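# Move strut channel from wall rack to work bench

## Task

Take the steel strut channel that rests on the top arms of the wall rack and put it down on the work bench. Then open the grippers and back the robot away from it. The channel must stay on the bench on its own, with nothing from the robot holding it there. The robot must not tip over or be left leaning, or the task fails.

## Robot and tools

Robot: a Rainbow Robotics RB-Y1. It has a wheeled base (two drive wheels, two rear casters, 0.66 m long, 0.58 m wide, front edge 0.10 m ahead of the drive axle), a folding leg and torso, a head with head_camera, and a left and right arm, each with a parallel gripper and a wrist camera (left_wrist_camera, right_wrist_camera). The base only drives straight or turns in place; it cannot move sideways.

Frames: the base frame has its origin on the floor between the drive wheels, x forward, y to the left, z up. The reported chest, left_hand and right_hand positions are in this frame. A hand point lies between its finger pads; the fingers point along the hand's -z and close along its x. Printed hand positions can be off, more so with the arm stretched out. base_odometry is the base frame as it was at the scene's start; it counts wheel turns only, so slipping looks like travel, and heading (radians, left positive) runs -3.142 to 3.142.

execute_actions: argument actions is a list holding one action, or empty (empty just reports state and images). An action may contain:
- base: exactly one of translate_m (a relative drive in metres, forward positive, -3 to 3) or rotate_rad (a relative turn in radians, counter-clockwise/left positive, -3.2 to 3.2). A base move that would need more than 8.667 s at its top speed is refused.
- joints: absolute targets keyed by joint name, radians except grippers in metres. Ranges: torso_squat_rad 0 to 1.2 (bigger lowers the chest); torso_shift_rad -0.3 to 0.6 (positive pushes hips forward); torso_pitch_rad -0.2 to 1.4 (positive bows forward); torso_yaw_rad -1.5 to 1.5 (positive left); shoulder_pitch -2.356 to 2.356 (negative raises the arm forward); left_shoulder_roll_rad 0 to 3.141 (positive raises it outward), right_shoulder_roll_rad -3.141 to 0 (negative raises it outward); shoulder_yaw -2.094 to 2.094; elbow -2.617 to 0.01 (0 straight, negative bends); forearm_roll -3.141 to 3.141; wrist_pitch -1.57 to 1.919 (negative tips the hand forward); hand_roll -2.705 to 2.705; gripper_m 0 to 0.1 (pad gap); head_pan_rad -0.523 to 0.523; head_tilt_rad -0.35 to 1.57 (positive looks down). Yaw, roll and pan signs are the same for both arms (positive = left / counter-clockwise seen from above). Done tolerance is about 0.02 rad, 0.004 m for grippers.
- speeds: optional caps for this action, translate_m 0.05 to 0.4 m/s, rotate_rad 0.1 to 1.509 rad/s.
- min_time_s: 0.1 to 8, the shortest duration for each arm and head motion.
All parts of an action begin together. Omitted joints may keep driving toward earlier targets. cameras picks images: a list of camera names, "all", null or omitted for all, [] for none. Unknown keys or out-of-range numbers refuse the whole call with no motion.

Torso combinations must also hold: squat+shift <= 1.52; squat-shift+pitch <= 1.57; shift+0.5 pitch-0.4 squat <= 0.7; shift+0.3 pitch-0.5 squat <= 0.39. Breaking one leaves the commanded torso joints partway, reported off_target.

wait: seconds 0 to 10; nothing new is commanded, returns state and images. zoom_image: camera name and region [x0, y0, x1, y1] in pixels of that camera's last full image, at most 504 by 504. read_manual: only licence texts. finished_scene: scene = the current scene's number; irreversible, reports success. Replying without a tool call ends everything.

Reading results: base_status and joint_status per motion. done = reached (for the base, wheels turned fully even if slipping). off_target = stopped short, maybe still pushing. contact_stop = hit something hard; time_out = took too long; stopped_with_arm = torso halted because an arm contact-stopped; limit_stop_at_own_body = self-collision guard stopped it before touching; limit_stop_at_motor_heat = heat stop. A contact_stop, time_out or stopped_with_arm halts the whole group (torso, left arm, or right arm) and those joints then hold where they are. "joint command not followed" with a cause line means an arm's targets were refused by the collision check (arm against itself or the other arm); follow the cause's advice; the robot may retry these targets later. on_its_own lists uncommanded parts; "held at" is a target, not a position. A Motor temperatures line gives per-arm joint temperatures; MOTOR HOT appears from 65 °C, and at 80 °C an OVER-TEMPERATURE FAULT brakes that arm and stops the call; resend targets afterwards. A torque fault (contact torque reaching a joint's load limit, e.g. 65.8 N m shoulders, 33.8 elbow, 23.5 wrist joints, load weight included) freezes the robot for 10 s and skips the rest of the call.

Recovery: after a stop, first back off in a separate action, arms before torso. Special case: if both hands hold one object and the torso contact-stops immediately with nothing in the way, resend every arm joint at its current reading, then the torso command.

Gripping: command an opening at least 0.005 m narrower than the object; off_target on the gripper is then normal. Each arm handles about 3 kg; heavy loads far forward can tip the robot with no stop.

Avoid: driving into furniture (the base does not stop; the bent leg can reach past the front edge and a blocked leg can shove the robot backward unnoticed); arms hitting or pressing each other, including grippers and fingers, which the check does not cover; dropping, slamming or sliding the channel; hard pushes. The robot keeps its last command while you think. Objects may occasionally get a small nudge. Camera calibrations are given as K, distortion and T_world_to_cam in the base frame, with small errors, larger for wrist cameras at long reach.

Each tool is called after "Request:" as a command line: name --argument value for each argument, lists and objects as JSON in quotes; but a table of rows of numbers goes row by row, as --pt "numbers of a row", without its own name.

## Session

Request:
execute_actions --actions '[]'

Scene clock: 0.00 s.
Motor temperatures (°C, as the motors report them): left_arm=[31 32 35 34 35 37 36] | right_arm=[31 36 31 39 39 36 32]
base_odometry: x=+0.000 y=+0.000 heading=+0.000 (m, m, rad; odometry frame)
base_status: not commanded
joint_positions: torso_squat_rad=+0.350 torso_shift_rad=+0.000 torso_pitch_rad=-0.001 torso_yaw_rad=+0.000 left_shoulder_pitch_rad=-0.023 left_shoulder_roll_rad=+0.044 left_shoulder_yaw_rad=+0.043 left_elbow_rad=-0.287 left_forearm_roll_rad=-0.028 left_wrist_pitch_rad=-0.052 left_hand_roll_rad=+0.008 left_gripper_m=+0.099 right_shoulder_pitch_rad=-0.011 right_shoulder_roll_rad=-0.054 right_shoulder_yaw_rad=+0.042 right_elbow_rad=-0.138 right_forearm_roll_rad=+0.023 right_wrist_pitch_rad=-0.020 right_hand_roll_rad=+0.034 right_gripper_m=+0.101 head_pan_rad=+0.001 head_tilt_rad=+0.401
joint_status: not commanded
chest: x=-0.2284 y=-0.0007 z=+1.2476 quat_wxyz=(+1.000, +0.000, +0.000, +0.000) (m; base frame)
left_hand: x=-0.0611 y=+0.2574 z=+0.5846 quat_wxyz=(+0.983, +0.026, -0.180, +0.004) (m; base frame)
right_hand: x=-0.1479 y=-0.2578 z=+0.5677 quat_wxyz=(+0.995, -0.027, -0.083, +0.054) (m; base frame)
pictures: head_camera, left_wrist_camera, right_wrist_camera
Images, in order (width x height): head_camera 896x504, left_wrist_camera 644x364, right_wrist_camera 644x364.

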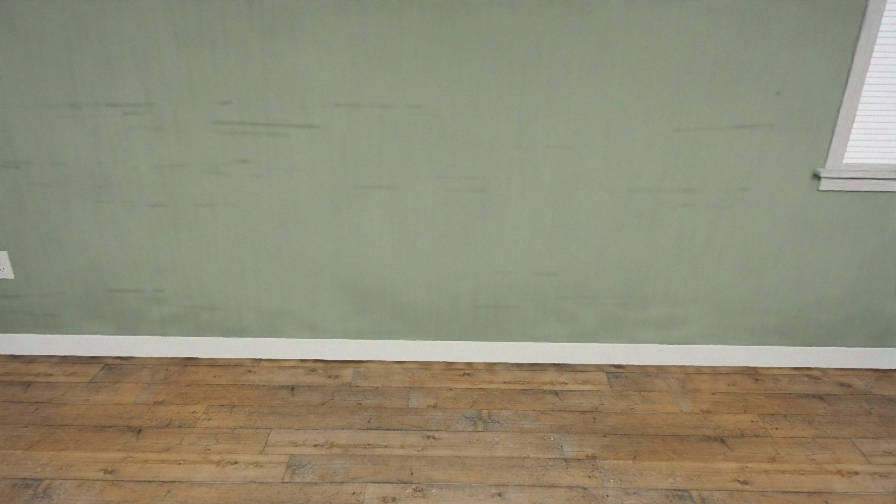

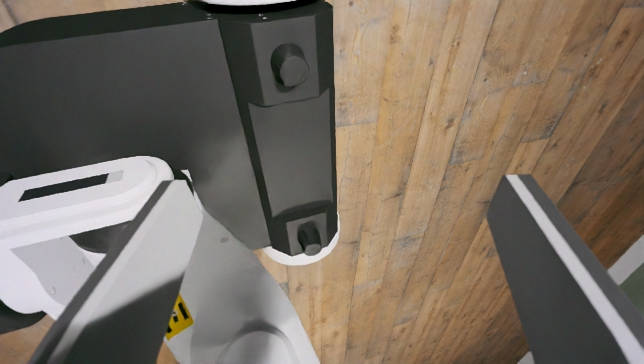

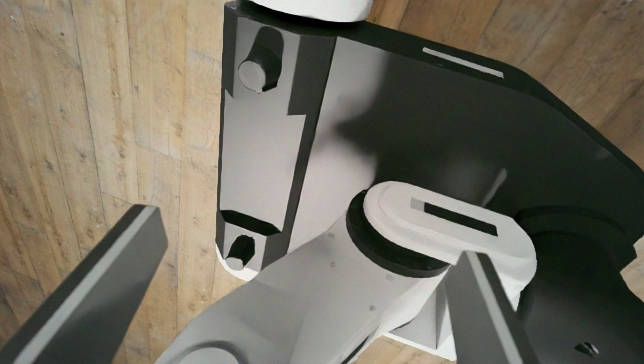

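Look around.

Request:
execute_actions --actions '[{"base":{"rotate_rad":1.3},"joints":{"head_tilt_rad":0.15}}]' --cameras '["head_camera"]'

Request:
execute_actions --actions '[{"base":{"rotate_rad":1.3}}]' --cameras '["head_camera"]'

Request:
execute_actions --actions '[{"base":{"rotate_rad":1.3}}]' --cameras '["head_camera"]'

Request:
execute_actions --actions '[{"base":{"rotate_rad":1.3}}]' --cameras '["head_camera"]'

Scene clock: 10.97 s.
Motor temperatures (°C, as the motors report them): left_arm=[31 32 35 34 35 37 36] | right_arm=[31 36 31 39 39 36 32]
base_odometry: x=+0.000 y=+0.000 heading=+1.300 (m, m, rad; odometry frame)
base_status: done
joint_positions: torso_squat_rad=+0.350 torso_shift_rad=+0.000 torso_pitch_rad=-0.001 torso_yaw_rad=+0.000 left_shoulder_pitch_rad=-0.023 left_shoulder_roll_rad=+0.044 left_shoulder_yaw_rad=+0.043 left_elbow_rad=-0.287 left_forearm_roll_rad=-0.028 left_wrist_pitch_rad=-0.052 left_hand_roll_rad=+0.008 left_gripper_m=+0.099 right_shoulder_pitch_rad=-0.011 right_shoulder_roll_rad=-0.054 right_shoulder_yaw_rad=+0.042 right_elbow_rad=-0.138 right_forearm_roll_rad=+0.023 right_wrist_pitch_rad=-0.020 right_hand_roll_rad=+0.034 right_gripper_m=+0.101 head_pan_rad=+0.001 head_tilt_rad=+0.150
joint_status: all done
chest: x=-0.2284 y=-0.0007 z=+1.2476 quat_wxyz=(+1.000, +0.000, +0.000, +0.000) (m; base frame)
left_hand: x=-0.0611 y=+0.2574 z=+0.5846 quat_wxyz=(+0.983, +0.026, -0.180, +0.004) (m; base frame)
right_hand: x=-0.1479 y=-0.2578 z=+0.5677 quat_wxyz=(+0.995, -0.027, -0.083, +0.054) (m; base frame)
pictures: head_camera
camera_calibration (this result's frames):
head_camera: T_world_to_cam=[[-0.044639, -0.999002, 0.00168104, -0.00448711], [-0.133125, 0.00428076, -0.99109, 1.45985], [0.990094, -0.0444651, -0.133183, 0.34092], [0, 0, 0, 1]] pos_world=[-0.1434, 0.00442711, 1.49226]
Images, in order (width x height): head_camera 896x504.

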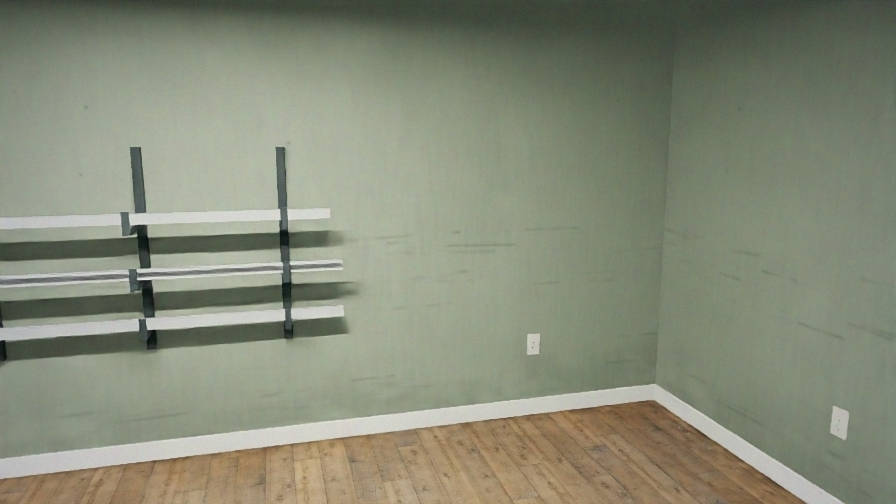

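Scene clock: 14.50 s.
Motor temperatures (°C, as the motors report them): left_arm=[31 32 35 34 35 37 36] | right_arm=[31 36 31 39 39 36 32]
base_odometry: x=+0.000 y=+0.000 heading=+2.599 (m, m, rad; odometry frame)
base_status: done
joint_positions: torso_squat_rad=+0.350 torso_shift_rad=+0.000 torso_pitch_rad=-0.001 torso_yaw_rad=+0.000 left_shoulder_pitch_rad=-0.023 left_shoulder_roll_rad=+0.044 left_shoulder_yaw_rad=+0.043 left_elbow_rad=-0.287 left_forearm_roll_rad=-0.028 left_wrist_pitch_rad=-0.052 left_hand_roll_rad=+0.008 left_gripper_m=+0.099 right_shoulder_pitch_rad=-0.011 right_shoulder_roll_rad=-0.054 right_shoulder_yaw_rad=+0.042 right_elbow_rad=-0.138 right_forearm_roll_rad=+0.023 right_wrist_pitch_rad=-0.020 right_hand_roll_rad=+0.034 right_gripper_m=+0.101 head_pan_rad=+0.001 head_tilt_rad=+0.150
joint_status: not commanded
chest: x=-0.2285 y=-0.0007 z=+1.2476 quat_wxyz=(+1.000, +0.000, +0.000, +0.000) (m; base frame)
left_hand: x=-0.0611 y=+0.2574 z=+0.5846 quat_wxyz=(+0.983, +0.026, -0.180, +0.004) (m; base frame)
right_hand: x=-0.1479 y=-0.2578 z=+0.5677 quat_wxyz=(+0.995, -0.027, -0.083, +0.054) (m; base frame)
pictures: head_camera
camera_calibration (this result's frames):
head_camera: T_world_to_cam=[[-0.0446388, -0.999002, 0.00167992, -0.00448654], [-0.133123, 0.00428179, -0.99109, 1.45985], [0.990094, -0.0444647, -0.133182, 0.340919], [0, 0, 0, 1]] pos_world=[-0.143402, 0.00442604, 1.49226]
Images, in order (width x height): head_camera 896x504.

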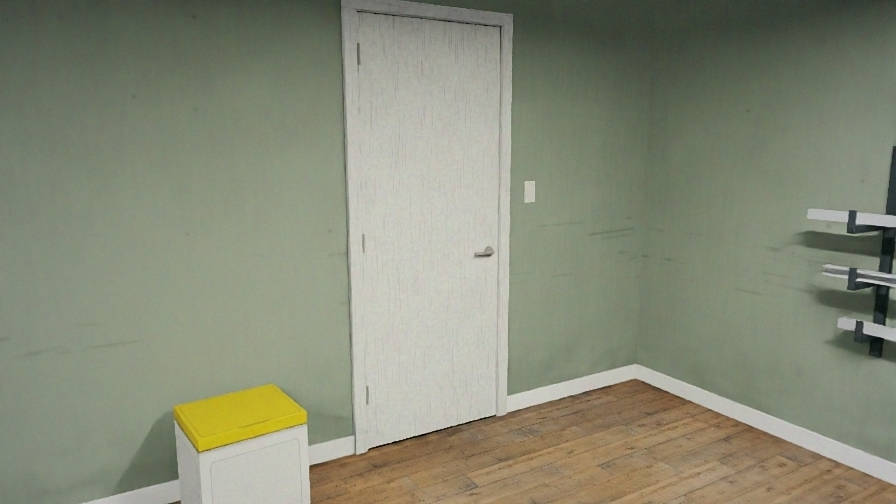

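Scene clock: 18.03 s.
Motor temperatures (°C, as the motors report them): left_arm=[31 32 35 34 35 37 36] | right_arm=[31 36 31 39 39 36 32]
base_odometry: x=+0.000 y=+0.000 heading=-2.385 (m, m, rad; odometry frame)
base_status: done
joint_positions: torso_squat_rad=+0.350 torso_shift_rad=+0.000 torso_pitch_rad=-0.001 torso_yaw_rad=+0.000 left_shoulder_pitch_rad=-0.023 left_shoulder_roll_rad=+0.044 left_shoulder_yaw_rad=+0.043 left_elbow_rad=-0.287 left_forearm_roll_rad=-0.028 left_wrist_pitch_rad=-0.052 left_hand_roll_rad=+0.008 left_gripper_m=+0.099 right_shoulder_pitch_rad=-0.011 right_shoulder_roll_rad=-0.054 right_shoulder_yaw_rad=+0.042 right_elbow_rad=-0.138 right_forearm_roll_rad=+0.023 right_wrist_pitch_rad=-0.020 right_hand_roll_rad=+0.034 right_gripper_m=+0.101 head_pan_rad=+0.001 head_tilt_rad=+0.150
joint_status: not commanded
chest: x=-0.2285 y=-0.0007 z=+1.2476 quat_wxyz=(+1.000, +0.000, +0.000, +0.000) (m; base frame)
left_hand: x=-0.0611 y=+0.2574 z=+0.5846 quat_wxyz=(+0.983, +0.026, -0.180, +0.004) (m; base frame)
right_hand: x=-0.1479 y=-0.2578 z=+0.5677 quat_wxyz=(+0.995, -0.027, -0.083, +0.054) (m; base frame)
pictures: head_camera
camera_calibration (this result's frames):
head_camera: T_world_to_cam=[[-0.044639, -0.999002, 0.00167946, -0.00448624], [-0.133123, 0.00428227, -0.99109, 1.45985], [0.990094, -0.0444648, -0.133182, 0.34092], [0, 0, 0, 1]] pos_world=[-0.143402, 0.00442568, 1.49226]
Images, in order (width x height): head_camera 896x504.

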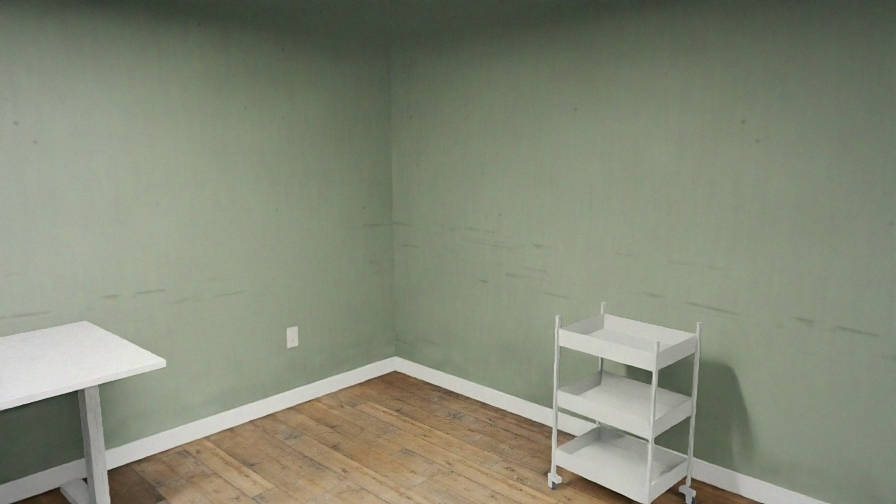

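Scene clock: 21.57 s.
Motor temperatures (°C, as the motors report them): left_arm=[31 32 35 34 35 37 36] | right_arm=[31 36 31 39 39 36 32]
base_odometry: x=+0.000 y=+0.000 heading=-1.085 (m, m, rad; odometry frame)
base_status: done
joint_positions: torso_squat_rad=+0.350 torso_shift_rad=+0.000 torso_pitch_rad=-0.001 torso_yaw_rad=+0.000 left_shoulder_pitch_rad=-0.023 left_shoulder_roll_rad=+0.044 left_shoulder_yaw_rad=+0.043 left_elbow_rad=-0.287 left_forearm_roll_rad=-0.028 left_wrist_pitch_rad=-0.052 left_hand_roll_rad=+0.008 left_gripper_m=+0.099 right_shoulder_pitch_rad=-0.011 right_shoulder_roll_rad=-0.054 right_shoulder_yaw_rad=+0.042 right_elbow_rad=-0.138 right_forearm_roll_rad=+0.023 right_wrist_pitch_rad=-0.020 right_hand_roll_rad=+0.034 right_gripper_m=+0.101 head_pan_rad=+0.001 head_tilt_rad=+0.150
joint_status: not commanded
chest: x=-0.2285 y=-0.0007 z=+1.2476 quat_wxyz=(+1.000, +0.000, +0.000, +0.000) (m; base frame)
left_hand: x=-0.0611 y=+0.2574 z=+0.5846 quat_wxyz=(+0.983, +0.026, -0.180, +0.004) (m; base frame)
right_hand: x=-0.1479 y=-0.2578 z=+0.5677 quat_wxyz=(+0.995, -0.027, -0.083, +0.054) (m; base frame)
pictures: head_camera
camera_calibration (this result's frames):
head_camera: T_world_to_cam=[[-0.044639, -0.999002, 0.00167956, -0.00448644], [-0.133123, 0.00428217, -0.99109, 1.45985], [0.990094, -0.0444649, -0.133181, 0.340919], [0, 0, 0, 1]] pos_world=[-0.143402, 0.00442563, 1.49226]
Images, in order (width x height): head_camera 896x504.

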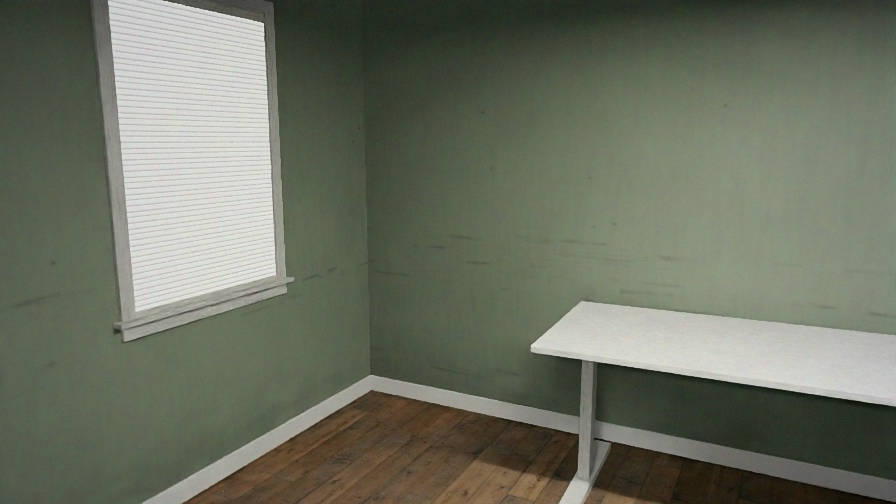

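Request:
execute_actions --actions '[{"base":{"rotate_rad":2.95},"joints":{"head_tilt_rad":0.1}}]' --cameras '["head_camera"]'

Scene clock: 36.27 s.
Motor temperatures (°C, as the motors report them): left_arm=[31 32 35 34 35 37 36] | right_arm=[31 36 31 39 39 36 32]
base_odometry: x=+0.000 y=+0.000 heading=+1.865 (m, m, rad; odometry frame)
base_status: done
joint_positions: torso_squat_rad=+0.350 torso_shift_rad=+0.000 torso_pitch_rad=-0.001 torso_yaw_rad=+0.000 left_shoulder_pitch_rad=-0.023 left_shoulder_roll_rad=+0.044 left_shoulder_yaw_rad=+0.043 left_elbow_rad=-0.287 left_forearm_roll_rad=-0.028 left_wrist_pitch_rad=-0.052 left_hand_roll_rad=+0.008 left_gripper_m=+0.099 right_shoulder_pitch_rad=-0.011 right_shoulder_roll_rad=-0.054 right_shoulder_yaw_rad=+0.042 right_elbow_rad=-0.138 right_forearm_roll_rad=+0.023 right_wrist_pitch_rad=-0.020 right_hand_roll_rad=+0.034 right_gripper_m=+0.101 head_pan_rad=+0.001 head_tilt_rad=+0.100
joint_status: all done
chest: x=-0.2285 y=-0.0007 z=+1.2476 quat_wxyz=(+1.000, +0.000, +0.000, +0.000) (m; base frame)
left_hand: x=-0.0612 y=+0.2574 z=+0.5846 quat_wxyz=(+0.983, +0.026, -0.180, +0.004) (m; base frame)
right_hand: x=-0.1479 y=-0.2578 z=+0.5677 quat_wxyz=(+0.995, -0.027, -0.083, +0.054) (m; base frame)
pictures: head_camera
camera_calibration (this result's frames):
head_camera: T_world_to_cam=[[-0.0446988, -0.999, -0.000573906, -0.0012269], [-0.0833494, 0.00430182, -0.996511, 1.47797], [0.995517, -0.044495, -0.0834583, 0.270117], [0, 0, 0, 1]] pos_world=[-0.145773, 0.00443522, 1.49536]
Images, in order (width x height): head_camera 896x504.

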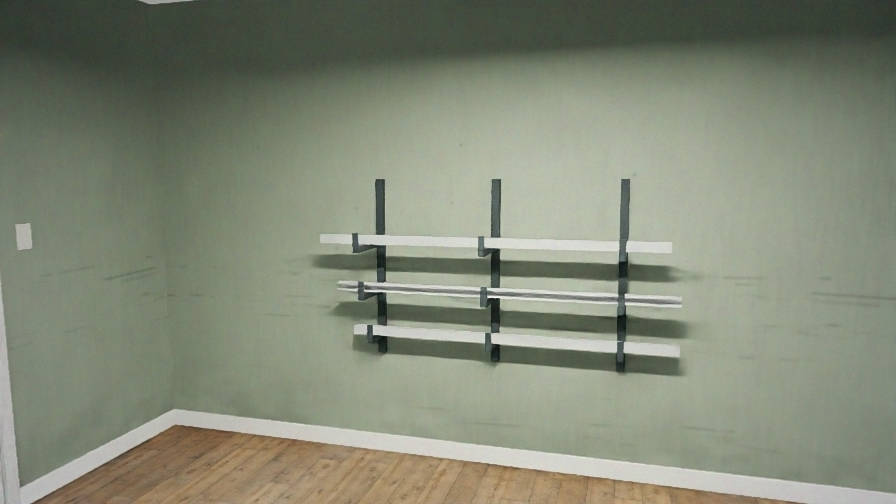

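Request:
execute_actions --actions '[{"base":{"translate_m":2.0}}]' --cameras '[]'

Request:
execute_actions --actions '[{"base":{"rotate_rad":-0.344},"joints":{"head_tilt_rad":0.2}}]' --cameras '["head_camera"]'

Scene clock: 69.03 s.
Motor temperatures (°C, as the motors report them): left_arm=[31 32 35 34 35 37 36] | right_arm=[31 36 31 39 39 36 32]
base_odometry: x=-0.580 y=+1.914 heading=+1.865 (m, m, rad; odometry frame)
base_status: done
joint_positions: torso_squat_rad=+0.350 torso_shift_rad=+0.000 torso_pitch_rad=-0.001 torso_yaw_rad=+0.000 left_shoulder_pitch_rad=-0.023 left_shoulder_roll_rad=+0.044 left_shoulder_yaw_rad=+0.043 left_elbow_rad=-0.287 left_forearm_roll_rad=-0.028 left_wrist_pitch_rad=-0.052 left_hand_roll_rad=+0.008 left_gripper_m=+0.099 right_shoulder_pitch_rad=-0.012 right_shoulder_roll_rad=-0.054 right_shoulder_yaw_rad=+0.042 right_elbow_rad=-0.138 right_forearm_roll_rad=+0.023 right_wrist_pitch_rad=-0.020 right_hand_roll_rad=+0.034 right_gripper_m=+0.101 head_pan_rad=+0.001 head_tilt_rad=+0.100
joint_status: not commanded
chest: x=-0.2284 y=-0.0007 z=+1.2476 quat_wxyz=(+1.000, +0.000, +0.000, +0.000) (m; base frame)
left_hand: x=-0.0611 y=+0.2574 z=+0.5846 quat_wxyz=(+0.983, +0.026, -0.180, +0.004) (m; base frame)
right_hand: x=-0.1479 y=-0.2578 z=+0.5677 quat_wxyz=(+0.995, -0.027, -0.083, +0.054) (m; base frame)
pictures: none
No camera images: the call's "cameras" was empty. Leave "cameras" out to get every camera's image.

Scene clock: 71.13 s.
Motor temperatures (°C, as the motors report them): left_arm=[31 32 35 34 35 37 36] | right_arm=[31 36 31 39 39 36 32]
base_odometry: x=-0.580 y=+1.914 heading=+1.522 (m, m, rad; odometry frame)
base_status: done
joint_positions: torso_squat_rad=+0.350 torso_shift_rad=+0.000 torso_pitch_rad=-0.001 torso_yaw_rad=+0.000 left_shoulder_pitch_rad=-0.023 left_shoulder_roll_rad=+0.044 left_shoulder_yaw_rad=+0.043 left_elbow_rad=-0.287 left_forearm_roll_rad=-0.028 left_wrist_pitch_rad=-0.052 left_hand_roll_rad=+0.008 left_gripper_m=+0.099 right_shoulder_pitch_rad=-0.012 right_shoulder_roll_rad=-0.054 right_shoulder_yaw_rad=+0.042 right_elbow_rad=-0.138 right_forearm_roll_rad=+0.023 right_wrist_pitch_rad=-0.020 right_hand_roll_rad=+0.034 right_gripper_m=+0.101 head_pan_rad=+0.001 head_tilt_rad=+0.200
joint_status: all done
chest: x=-0.2284 y=-0.0007 z=+1.2476 quat_wxyz=(+1.000, +0.000, +0.000, +0.000) (m; base frame)
left_hand: x=-0.0611 y=+0.2574 z=+0.5846 quat_wxyz=(+0.983, +0.026, -0.180, +0.004) (m; base frame)
right_hand: x=-0.1479 y=-0.2578 z=+0.5677 quat_wxyz=(+0.995, -0.027, -0.083, +0.054) (m; base frame)
pictures: head_camera
camera_calibration (this result's frames):
head_camera: T_world_to_cam=[[-0.0444669, -0.999003, 0.00398305, -0.00774064], [-0.18252, 0.00420416, -0.983193, 1.43823], [0.982196, -0.0444465, -0.182525, 0.410655], [0, 0, 0, 1]] pos_world=[-0.141183, 0.00447271, 1.48904]
Images, in order (width x height): head_camera 896x504.

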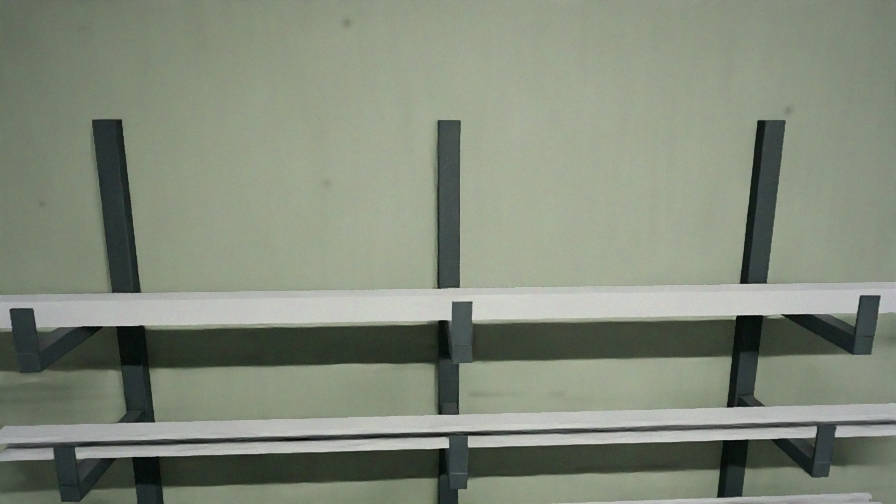

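Request:
execute_actions --actions '[{"joints":{"head_tilt_rad":0.75}}]' --cameras '["head_camera"]'

Scene clock: 93.83 s.
Motor temperatures (°C, as the motors report them): left_arm=[31 32 35 34 35 37 36] | right_arm=[31 36 31 39 39 36 32]
base_odometry: x=-0.580 y=+1.914 heading=+1.522 (m, m, rad; odometry frame)
base_status: not commanded
joint_positions: torso_squat_rad=+0.350 torso_shift_rad=+0.000 torso_pitch_rad=-0.001 torso_yaw_rad=+0.000 left_shoulder_pitch_rad=-0.023 left_shoulder_roll_rad=+0.044 left_shoulder_yaw_rad=+0.043 left_elbow_rad=-0.287 left_forearm_roll_rad=-0.028 left_wrist_pitch_rad=-0.052 left_hand_roll_rad=+0.008 left_gripper_m=+0.099 right_shoulder_pitch_rad=-0.012 right_shoulder_roll_rad=-0.054 right_shoulder_yaw_rad=+0.042 right_elbow_rad=-0.138 right_forearm_roll_rad=+0.023 right_wrist_pitch_rad=-0.020 right_hand_roll_rad=+0.034 right_gripper_m=+0.101 head_pan_rad=+0.001 head_tilt_rad=+0.750
joint_status: all done
chest: x=-0.2284 y=-0.0007 z=+1.2476 quat_wxyz=(+1.000, +0.000, +0.000, +0.000) (m; base frame)
left_hand: x=-0.0611 y=+0.2574 z=+0.5846 quat_wxyz=(+0.983, +0.026, -0.180, +0.004) (m; base frame)
right_hand: x=-0.1479 y=-0.2578 z=+0.5677 quat_wxyz=(+0.995, -0.027, -0.083, +0.054) (m; base frame)
pictures: head_camera
camera_calibration (this result's frames):
head_camera: T_world_to_cam=[[-0.0354294, -0.999011, 0.0268552, -0.0389858], [-0.669533, 0.00377765, -0.742772, 0.989599], [0.741936, -0.0442964, -0.669005, 1.0653], [0, 0, 0, 1]] pos_world=[-0.129197, 0.00450343, 1.44879]
Images, in order (width x height): head_camera 896x504.

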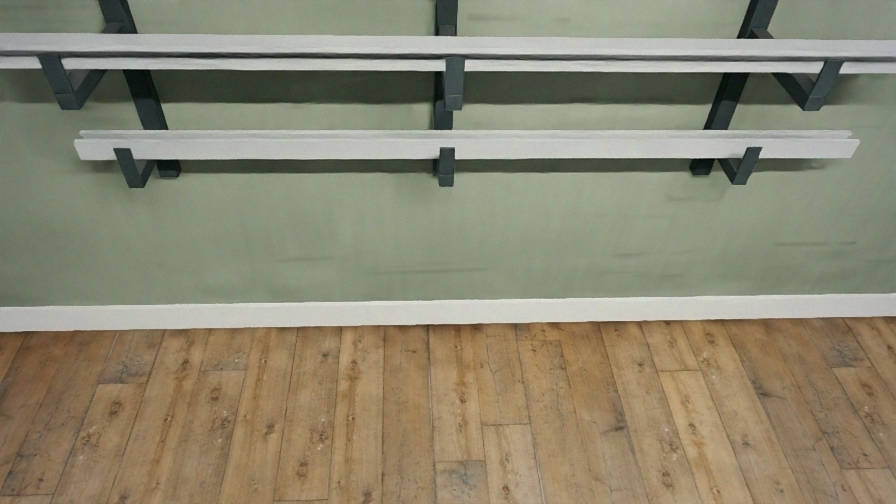

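Request:
execute_actions --actions '[{"joints":{"torso_squat_rad":0.5,"head_tilt_rad":0.25,"left_shoulder_pitch_rad":-0.629,"left_shoulder_roll_rad":0.063,"left_shoulder_yaw_rad":0.203,"left_elbow_rad":-1.665,"left_forearm_roll_rad":0,"left_wrist_pitch_rad":0.694,"left_hand_roll_rad":0,"right_shoulder_pitch_rad":-0.629,"right_shoulder_roll_rad":-0.063,"right_shoulder_yaw_rad":-0.203,"right_elbow_rad":-1.665,"right_forearm_roll_rad":0,"right_wrist_pitch_rad":0.694,"right_hand_roll_rad":0}}]'

Scene clock: 172.93 s.
Motor temperatures (°C, as the motors report them): left_arm=[31 32 35 34 35 37 36] | right_arm=[31 36 31 39 39 36 32]
base_odometry: x=-0.580 y=+1.914 heading=+1.522 (m, m, rad; odometry frame)
base_status: not commanded
joint_positions: torso_squat_rad=+0.500 torso_shift_rad=+0.000 torso_pitch_rad=-0.001 torso_yaw_rad=+0.000 left_shoulder_pitch_rad=-0.629 left_shoulder_roll_rad=+0.063 left_shoulder_yaw_rad=+0.203 left_elbow_rad=-1.665 left_forearm_roll_rad=+0.000 left_wrist_pitch_rad=+0.694 left_hand_roll_rad=+0.000 left_gripper_m=+0.099 right_shoulder_pitch_rad=-0.629 right_shoulder_roll_rad=-0.063 right_shoulder_yaw_rad=-0.203 right_elbow_rad=-1.665 right_forearm_roll_rad=+0.000 right_wrist_pitch_rad=+0.694 right_hand_roll_rad=+0.000 right_gripper_m=+0.101 head_pan_rad=+0.001 head_tilt_rad=+0.250
joint_status: all done
chest: x=-0.2284 y=-0.0006 z=+1.2042 quat_wxyz=(+1.000, +0.000, +0.000, +0.000) (m; base frame)
left_hand: x=+0.4002 y=+0.2193 z=+1.2146 quat_wxyz=(+0.707, +0.000, -0.707, +0.000) (m; base frame)
right_hand: x=+0.4001 y=-0.2207 z=+1.2144 quat_wxyz=(+0.707, +0.000, -0.707, +0.000) (m; base frame)
pictures: head_camera, left_wrist_camera, right_wrist_camera
camera_calibration (this result's frames):
head_camera: T_world_to_cam=[[-0.0441834, -0.999004, 0.00621399, -0.0106262], [-0.231366, 0.00418134, -0.972858, 1.371], [0.971863, -0.0444218, -0.23132, 0.469186], [0, 0, 0, 1]] pos_world=[-0.139252, 0.00449388, 1.44238]
left_wrist_camera: T_world_to_cam=[[0.0590439, -0.0494398, 0.99703, -1.21767], [-0.691295, -0.722555, 0.00510898, 0.460789], [0.720156, -0.689544, -0.07684, 0.0419843], [0, 0, 0, 1]] pos_world=[0.360202, 0.301694, 1.21493]
right_wrist_camera: T_world_to_cam=[[0.105427, -0.115401, -0.987708, 1.12525], [-0.636077, 0.755654, -0.156183, 0.649558], [0.76439, 0.644724, 0.00626271, -0.072483], [0, 0, 0, 1]] pos_world=[0.349942, -0.314255, 1.21332]
Images, in order (width x height): head_camera 896x504, left_wrist_camera 644x364, right_wrist_camera 644x364.

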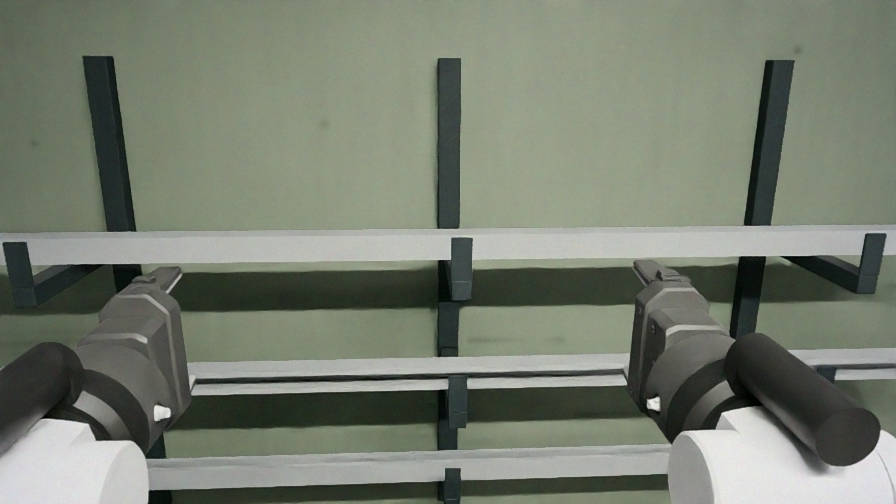

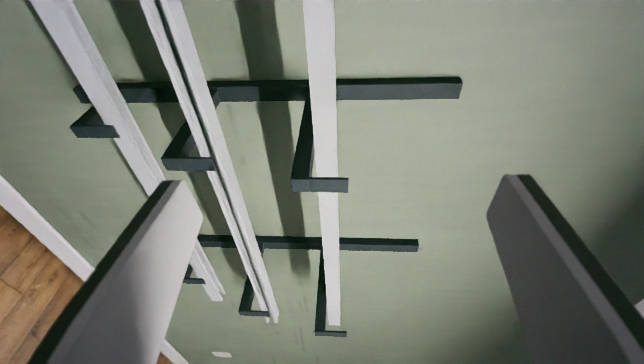

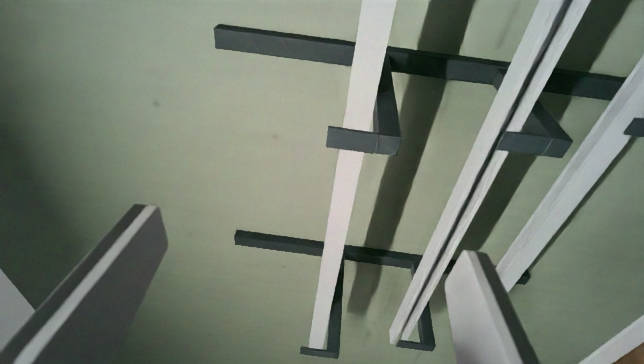

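Request:
execute_actions --actions '[{"base":{"translate_m":0.28},"joints":{"torso_squat_rad":0.596,"head_tilt_rad":0.4}}]'

Scene clock: 191.77 s.
Motor temperatures (°C, as the motors report them): left_arm=[31 32 35 34 35 37 36] | right_arm=[31 36 31 40 39 36 32]
base_odometry: x=-0.566 y=+2.194 heading=+1.521 (m, m, rad; odometry frame)
base_status: done
joint_positions: torso_squat_rad=+0.596 torso_shift_rad=+0.000 torso_pitch_rad=-0.001 torso_yaw_rad=+0.000 left_shoulder_pitch_rad=-0.629 left_shoulder_roll_rad=+0.063 left_shoulder_yaw_rad=+0.203 left_elbow_rad=-1.665 left_forearm_roll_rad=+0.000 left_wrist_pitch_rad=+0.694 left_hand_roll_rad=+0.000 left_gripper_m=+0.099 right_shoulder_pitch_rad=-0.629 right_shoulder_roll_rad=-0.063 right_shoulder_yaw_rad=-0.203 right_elbow_rad=-1.665 right_forearm_roll_rad=+0.000 right_wrist_pitch_rad=+0.694 right_hand_roll_rad=+0.000 right_gripper_m=+0.101 head_pan_rad=+0.001 head_tilt_rad=+0.400
joint_status: all done
chest: x=-0.2283 y=-0.0006 z=+1.1692 quat_wxyz=(+1.000, +0.000, +0.000, +0.000) (m; base frame)
left_hand: x=+0.4003 y=+0.2193 z=+1.1794 quat_wxyz=(+0.707, +0.000, -0.707, +0.000) (m; base frame)
right_hand: x=+0.4002 y=-0.2208 z=+1.1792 quat_wxyz=(+0.707, +0.000, -0.707, +0.000) (m; base frame)
pictures: head_camera, left_wrist_camera, right_wrist_camera
camera_calibration (this result's frames):
head_camera: T_world_to_cam=[[-0.0426596, -0.999007, 0.0128327, -0.0191271], [-0.374278, 0.00407073, -0.927308, 1.2451], [0.926335, -0.0443615, -0.37408, 0.647072], [0, 0, 0, 1]] pos_world=[-0.134209, 0.00452848, 1.39689]
left_wrist_camera: T_world_to_cam=[[0.0593761, -0.0494354, 0.997011, -1.18271], [-0.69126, -0.722587, 0.00533887, 0.460781], [0.720163, -0.68951, -0.0770771, 0.039535], [0, 0, 0, 1]] pos_world=[0.360272, 0.301747, 1.17976]
right_wrist_camera: T_world_to_cam=[[0.104989, -0.115401, -0.987755, 1.09067], [-0.636094, 0.755698, -0.1559, 0.643803], [0.764435, 0.644673, 0.00593414, -0.0719559], [0, 0, 0, 1]] pos_world=[0.350017, -0.314268, 1.17811]
Images, in order (width x height): head_camera 896x504, left_wrist_camera 644x364, right_wrist_camera 644x364.

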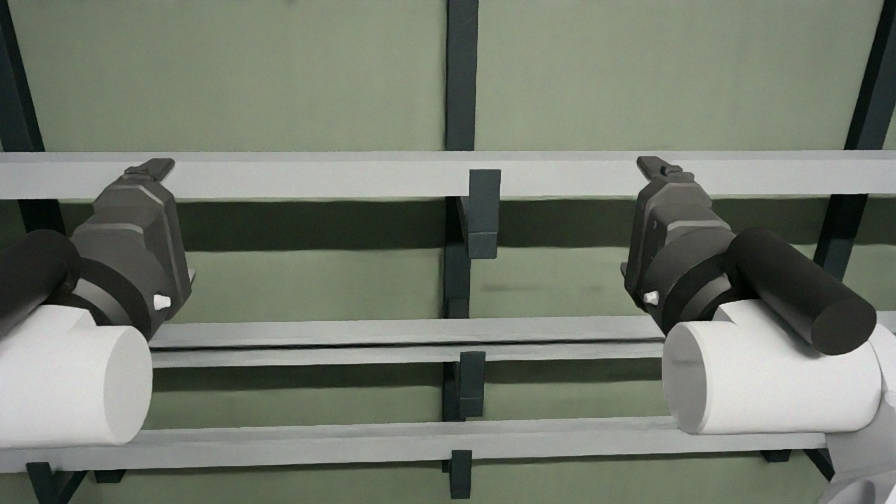

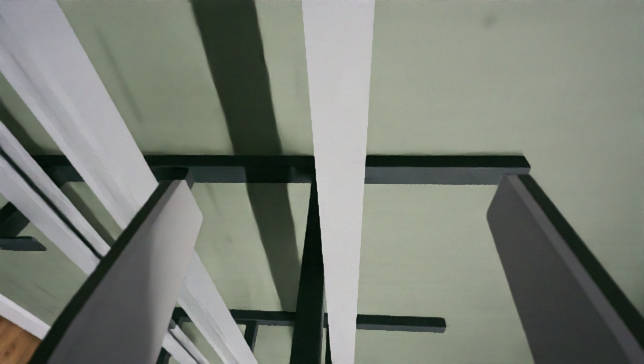

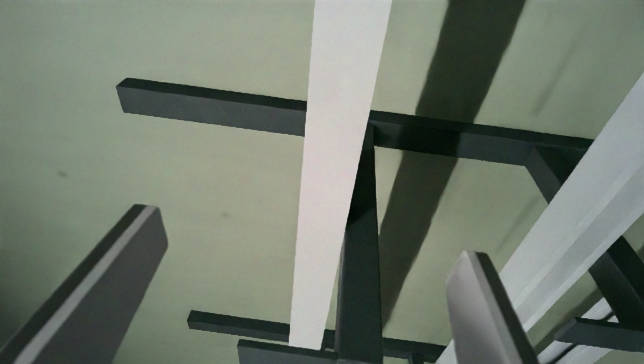

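Request:
execute_actions --actions '[{"base":{"translate_m":0.13},"speeds":{"translate_m":0.1},"joints":{"head_tilt_rad":0.5}}]'

Scene clock: 206.93 s.
Motor temperatures (°C, as the motors report them): left_arm=[32 32 35 34 35 37 36] | right_arm=[32 36 31 40 39 36 32]
base_odometry: x=-0.560 y=+2.324 heading=+1.521 (m, m, rad; odometry frame)
base_status: done
joint_positions: torso_squat_rad=+0.596 torso_shift_rad=+0.000 torso_pitch_rad=-0.001 torso_yaw_rad=+0.000 left_shoulder_pitch_rad=-0.629 left_shoulder_roll_rad=+0.063 left_shoulder_yaw_rad=+0.203 left_elbow_rad=-1.665 left_forearm_roll_rad=+0.000 left_wrist_pitch_rad=+0.694 left_hand_roll_rad=+0.000 left_gripper_m=+0.099 right_shoulder_pitch_rad=-0.629 right_shoulder_roll_rad=-0.063 right_shoulder_yaw_rad=-0.203 right_elbow_rad=-1.665 right_forearm_roll_rad=+0.000 right_wrist_pitch_rad=+0.694 right_hand_roll_rad=+0.000 right_gripper_m=+0.101 head_pan_rad=+0.001 head_tilt_rad=+0.500
joint_status: all done
chest: x=-0.2283 y=-0.0006 z=+1.1692 quat_wxyz=(+1.000, +0.000, +0.000, +0.000) (m; base frame)
left_hand: x=+0.4003 y=+0.2193 z=+1.1794 quat_wxyz=(+0.707, +0.000, -0.707, +0.000) (m; base frame)
right_hand: x=+0.4002 y=-0.2208 z=+1.1791 quat_wxyz=(+0.707, +0.000, -0.707, +0.000) (m; base frame)
pictures: head_camera, left_wrist_camera, right_wrist_camera
camera_calibration (this result's frames):
head_camera: T_world_to_cam=[[-0.0411014, -0.999009, 0.0170837, -0.024625], [-0.465019, 0.00399282, -0.885292, 1.16885], [0.884346, -0.044331, -0.464722, 0.762486], [0, 0, 0, 1]] pos_world=[-0.131777, 0.00453417, 1.38954]
left_wrist_camera: T_world_to_cam=[[0.0594239, -0.0494355, 0.997008, -1.1827], [-0.691259, -0.722587, 0.00537198, 0.460765], [0.720159, -0.68951, -0.0771117, 0.0395513], [0, 0, 0, 1]] pos_world=[0.360305, 0.301747, 1.17973]
right_wrist_camera: T_world_to_cam=[[0.10494, -0.1154, -0.98776, 1.09066], [-0.636101, 0.755698, -0.155868, 0.643786], [0.764436, 0.644672, 0.00589674, -0.0719378], [0, 0, 0, 1]] pos_world=[0.350051, -0.314269, 1.17808]
Images, in order (width x height): head_camera 896x504, left_wrist_camera 644x364, right_wrist_camera 644x364.

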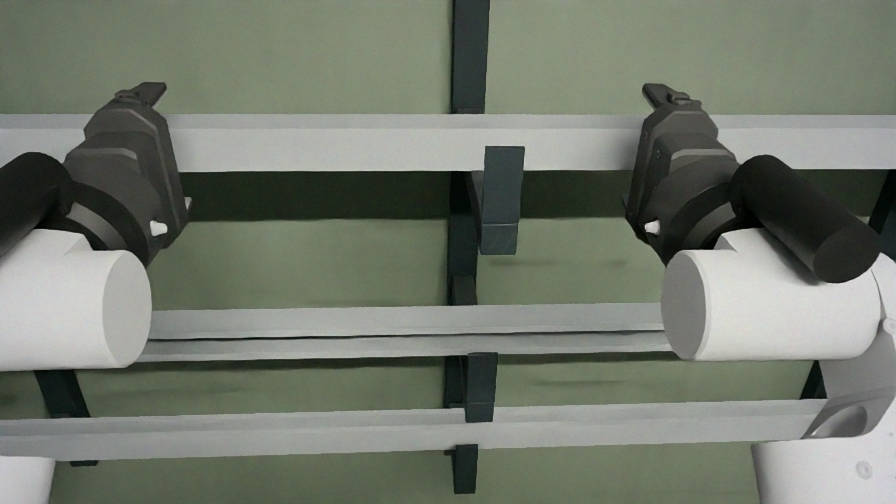

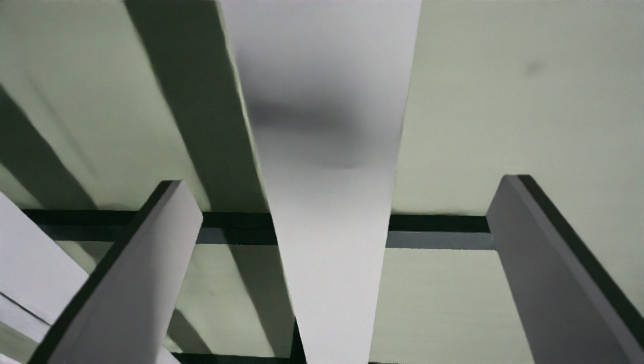

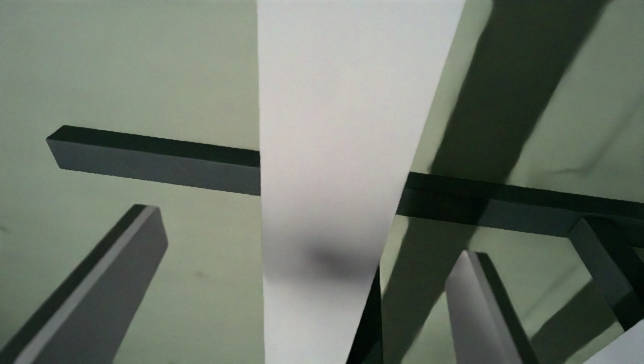

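Request:
execute_actions --actions '[{"base":{"translate_m":0.04},"speeds":{"translate_m":0.05}}]' --cameras '[]'

Request:
execute_actions --actions '[{"joints":{"left_gripper_m":0.03,"right_gripper_m":0.03}}]'

Scene clock: 220.87 s.
Motor temperatures (°C, as the motors report them): left_arm=[32 32 35 34 35 38 36] | right_arm=[32 36 31 40 39 36 32]
base_odometry: x=-0.558 y=+2.363 heading=+1.521 (m, m, rad; odometry frame)
base_status: done
joint_positions: torso_squat_rad=+0.596 torso_shift_rad=+0.000 torso_pitch_rad=-0.001 torso_yaw_rad=+0.000 left_shoulder_pitch_rad=-0.629 left_shoulder_roll_rad=+0.063 left_shoulder_yaw_rad=+0.203 left_elbow_rad=-1.665 left_forearm_roll_rad=+0.000 left_wrist_pitch_rad=+0.694 left_hand_roll_rad=+0.000 left_gripper_m=+0.099 right_shoulder_pitch_rad=-0.629 right_shoulder_roll_rad=-0.063 right_shoulder_yaw_rad=-0.203 right_elbow_rad=-1.665 right_forearm_roll_rad=+0.000 right_wrist_pitch_rad=+0.694 right_hand_roll_rad=+0.000 right_gripper_m=+0.101 head_pan_rad=+0.001 head_tilt_rad=+0.500
joint_status: not commanded
chest: x=-0.2284 y=-0.0006 z=+1.1692 quat_wxyz=(+1.000, +0.000, +0.000, +0.000) (m; base frame)
left_hand: x=+0.4002 y=+0.2193 z=+1.1795 quat_wxyz=(+0.707, +0.000, -0.707, +0.000) (m; base frame)
right_hand: x=+0.4002 y=-0.2208 z=+1.1792 quat_wxyz=(+0.707, +0.000, -0.707, +0.000) (m; base frame)
pictures: none
No camera images: the call's "cameras" was empty. Leave "cameras" out to get every camera's image.

Scene clock: 222.07 s.
Motor temperatures (°C, as the motors report them): left_arm=[32 32 35 34 35 38 36] | right_arm=[32 36 31 40 39 36 32]
base_odometry: x=-0.558 y=+2.363 heading=+1.521 (m, m, rad; odometry frame)
base_status: not commanded
joint_positions: torso_squat_rad=+0.596 torso_shift_rad=+0.000 torso_pitch_rad=+0.000 torso_yaw_rad=+0.000 left_shoulder_pitch_rad=-0.628 left_shoulder_roll_rad=+0.063 left_shoulder_yaw_rad=+0.203 left_elbow_rad=-1.664 left_forearm_roll_rad=+0.000 left_wrist_pitch_rad=+0.695 left_hand_roll_rad=+0.000 left_gripper_m=+0.040 right_shoulder_pitch_rad=-0.627 right_shoulder_roll_rad=-0.063 right_shoulder_yaw_rad=-0.203 right_elbow_rad=-1.663 right_forearm_roll_rad=+0.000 right_wrist_pitch_rad=+0.695 right_hand_roll_rad=+0.000 right_gripper_m=+0.042 head_pan_rad=+0.001 head_tilt_rad=+0.500
joint_status: left_gripper_m off_target (ended at +0.040, target +0.030); right_gripper_m off_target (ended at +0.042, target +0.030)
chest: x=-0.2279 y=-0.0006 z=+1.1693 quat_wxyz=(+1.000, +0.000, +0.000, +0.000) (m; base frame)
left_hand: x=+0.4008 y=+0.2195 z=+1.1774 quat_wxyz=(+0.708, +0.000, -0.706, +0.000) (m; base frame)
right_hand: x=+0.4007 y=-0.2210 z=+1.1766 quat_wxyz=(+0.709, +0.000, -0.705, +0.000) (m; base frame)
pictures: head_camera, left_wrist_camera, right_wrist_camera
camera_calibration (this result's frames):
head_camera: T_world_to_cam=[[-0.041089, -0.999009, 0.017112, -0.0246406], [-0.465718, 0.00399705, -0.884924, 1.16846], [0.883979, -0.04433, -0.465421, 0.762878], [0, 0, 0, 1]] pos_world=[-0.131205, 0.00453175, 1.38948]
left_wrist_camera: T_world_to_cam=[[0.0632275, -0.0493253, 0.996779, -1.18207], [-0.691027, -0.722783, 0.00806643, 0.458013], [0.720058, -0.689312, -0.079785, 0.0423135], [0, 0, 0, 1]] pos_world=[0.360771, 0.301906, 1.17795]
right_wrist_camera: T_world_to_cam=[[0.0998239, -0.115052, -0.988331, 1.09085], [-0.636605, 0.756, -0.152305, 0.639949], [0.764702, 0.644381, 0.002224, -0.0680035], [0, 0, 0, 1]] pos_world=[0.350504, -0.314477, 1.17574]
Images, in order (width x height): head_camera 896x504, left_wrist_camera 644x364, right_wrist_camera 644x364.

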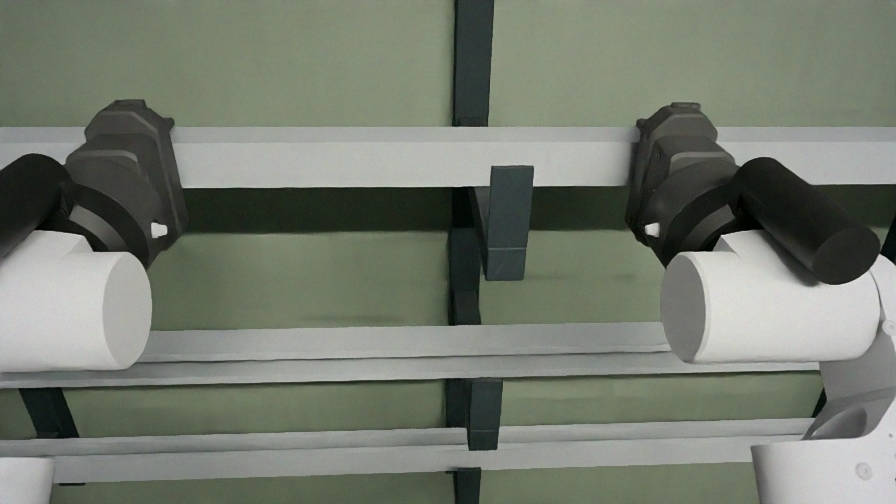

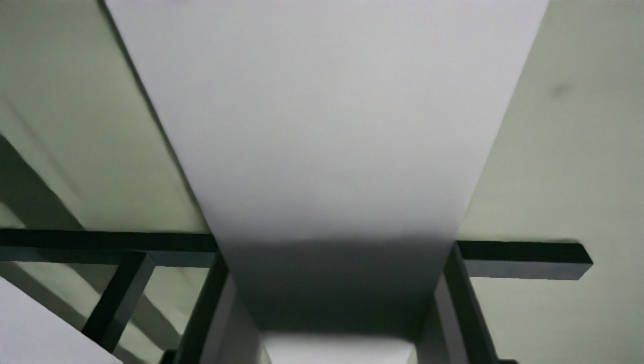

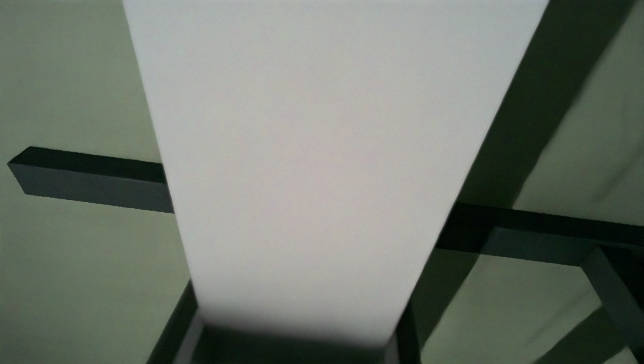

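Request:
execute_actions --actions '[{"joints":{"torso_squat_rad":0.1,"left_gripper_m":0.02,"right_gripper_m":0.02,"head_tilt_rad":0.3}}]'

Scene clock: 231.07 s.
Motor temperatures (°C, as the motors report them): left_arm=[32 32 35 35 35 38 36] | right_arm=[32 36 31 41 39 37 32]
base_odometry: x=-0.558 y=+2.363 heading=+1.521 (m, m, rad; odometry frame)
base_status: not commanded
joint_positions: torso_squat_rad=+0.100 torso_shift_rad=+0.000 torso_pitch_rad=+0.001 torso_yaw_rad=+0.000 left_shoulder_pitch_rad=-0.627 left_shoulder_roll_rad=+0.062 left_shoulder_yaw_rad=+0.203 left_elbow_rad=-1.663 left_forearm_roll_rad=+0.000 left_wrist_pitch_rad=+0.695 left_hand_roll_rad=+0.000 left_gripper_m=+0.040 right_shoulder_pitch_rad=-0.625 right_shoulder_roll_rad=-0.062 right_shoulder_yaw_rad=-0.203 right_elbow_rad=-1.662 right_forearm_roll_rad=+0.000 right_wrist_pitch_rad=+0.696 right_hand_roll_rad=+0.000 right_gripper_m=+0.042 head_pan_rad=+0.001 head_tilt_rad=+0.300
joint_status: left_gripper_m off_target (ended at +0.040, target +0.020); right_gripper_m off_target (ended at +0.042, target +0.020); the others done
chest: x=-0.2273 y=-0.0007 z=+1.2864 quat_wxyz=(+1.000, +0.000, +0.001, +0.000) (m; base frame)
left_hand: x=+0.4014 y=+0.2195 z=+1.2927 quat_wxyz=(+0.710, +0.000, -0.705, +0.000) (m; base frame)
right_hand: x=+0.4014 y=-0.2212 z=+1.2910 quat_wxyz=(+0.711, +0.000, -0.704, -0.001) (m; base frame)
pictures: head_camera, left_wrist_camera, right_wrist_camera
camera_calibration (this result's frames):
head_camera: T_world_to_cam=[[-0.0437692, -0.999006, 0.00847646, -0.0144419], [-0.281696, 0.00420069, -0.959494, 1.4211], [0.958505, -0.0443841, -0.2816, 0.558709], [0, 0, 0, 1]] pos_world=[-0.13584, 0.00440067, 1.52099]
left_wrist_camera: T_world_to_cam=[[0.0669308, -0.0491991, 0.996544, -1.29819], [-0.690848, -0.722921, 0.010709, 0.454081], [0.719895, -0.689177, -0.0823748, 0.0544196], [0, 0, 0, 1]] pos_world=[0.361414, 0.301899, 1.29332]
right_wrist_camera: T_world_to_cam=[[0.0945502, -0.114387, -0.988927, 1.20684], [-0.637229, 0.756252, -0.148399, 0.653246], [0.764852, 0.644204, -0.0013873, -0.0640429], [0, 0, 0, 1]] pos_world=[0.351144, -0.314714, 1.29033]
Images, in order (width x height): head_camera 896x504, left_wrist_camera 644x364, right_wrist_camera 644x364.

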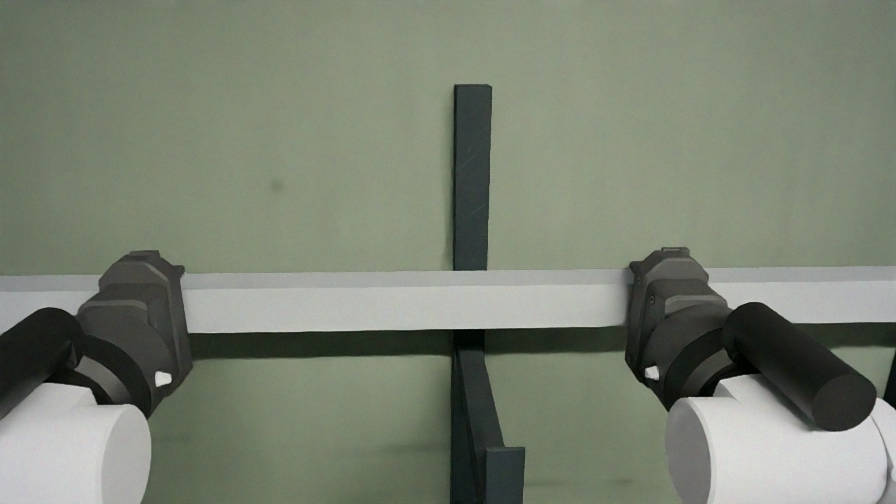

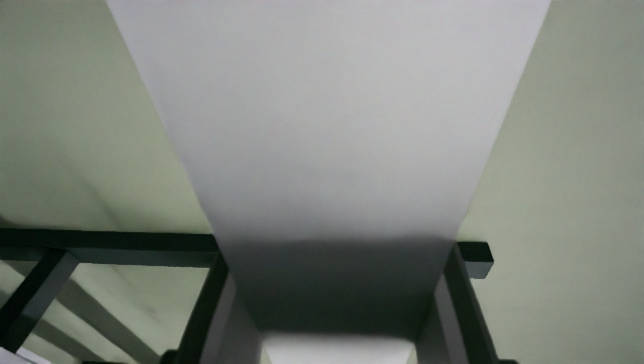

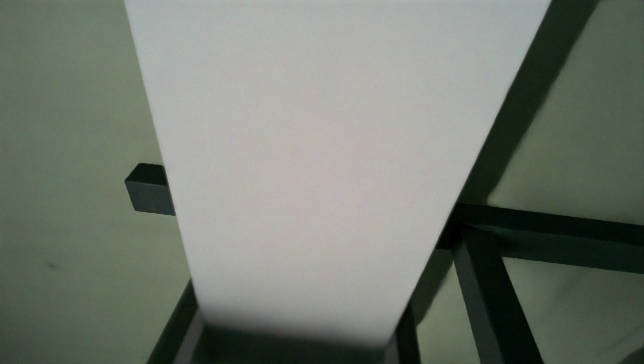

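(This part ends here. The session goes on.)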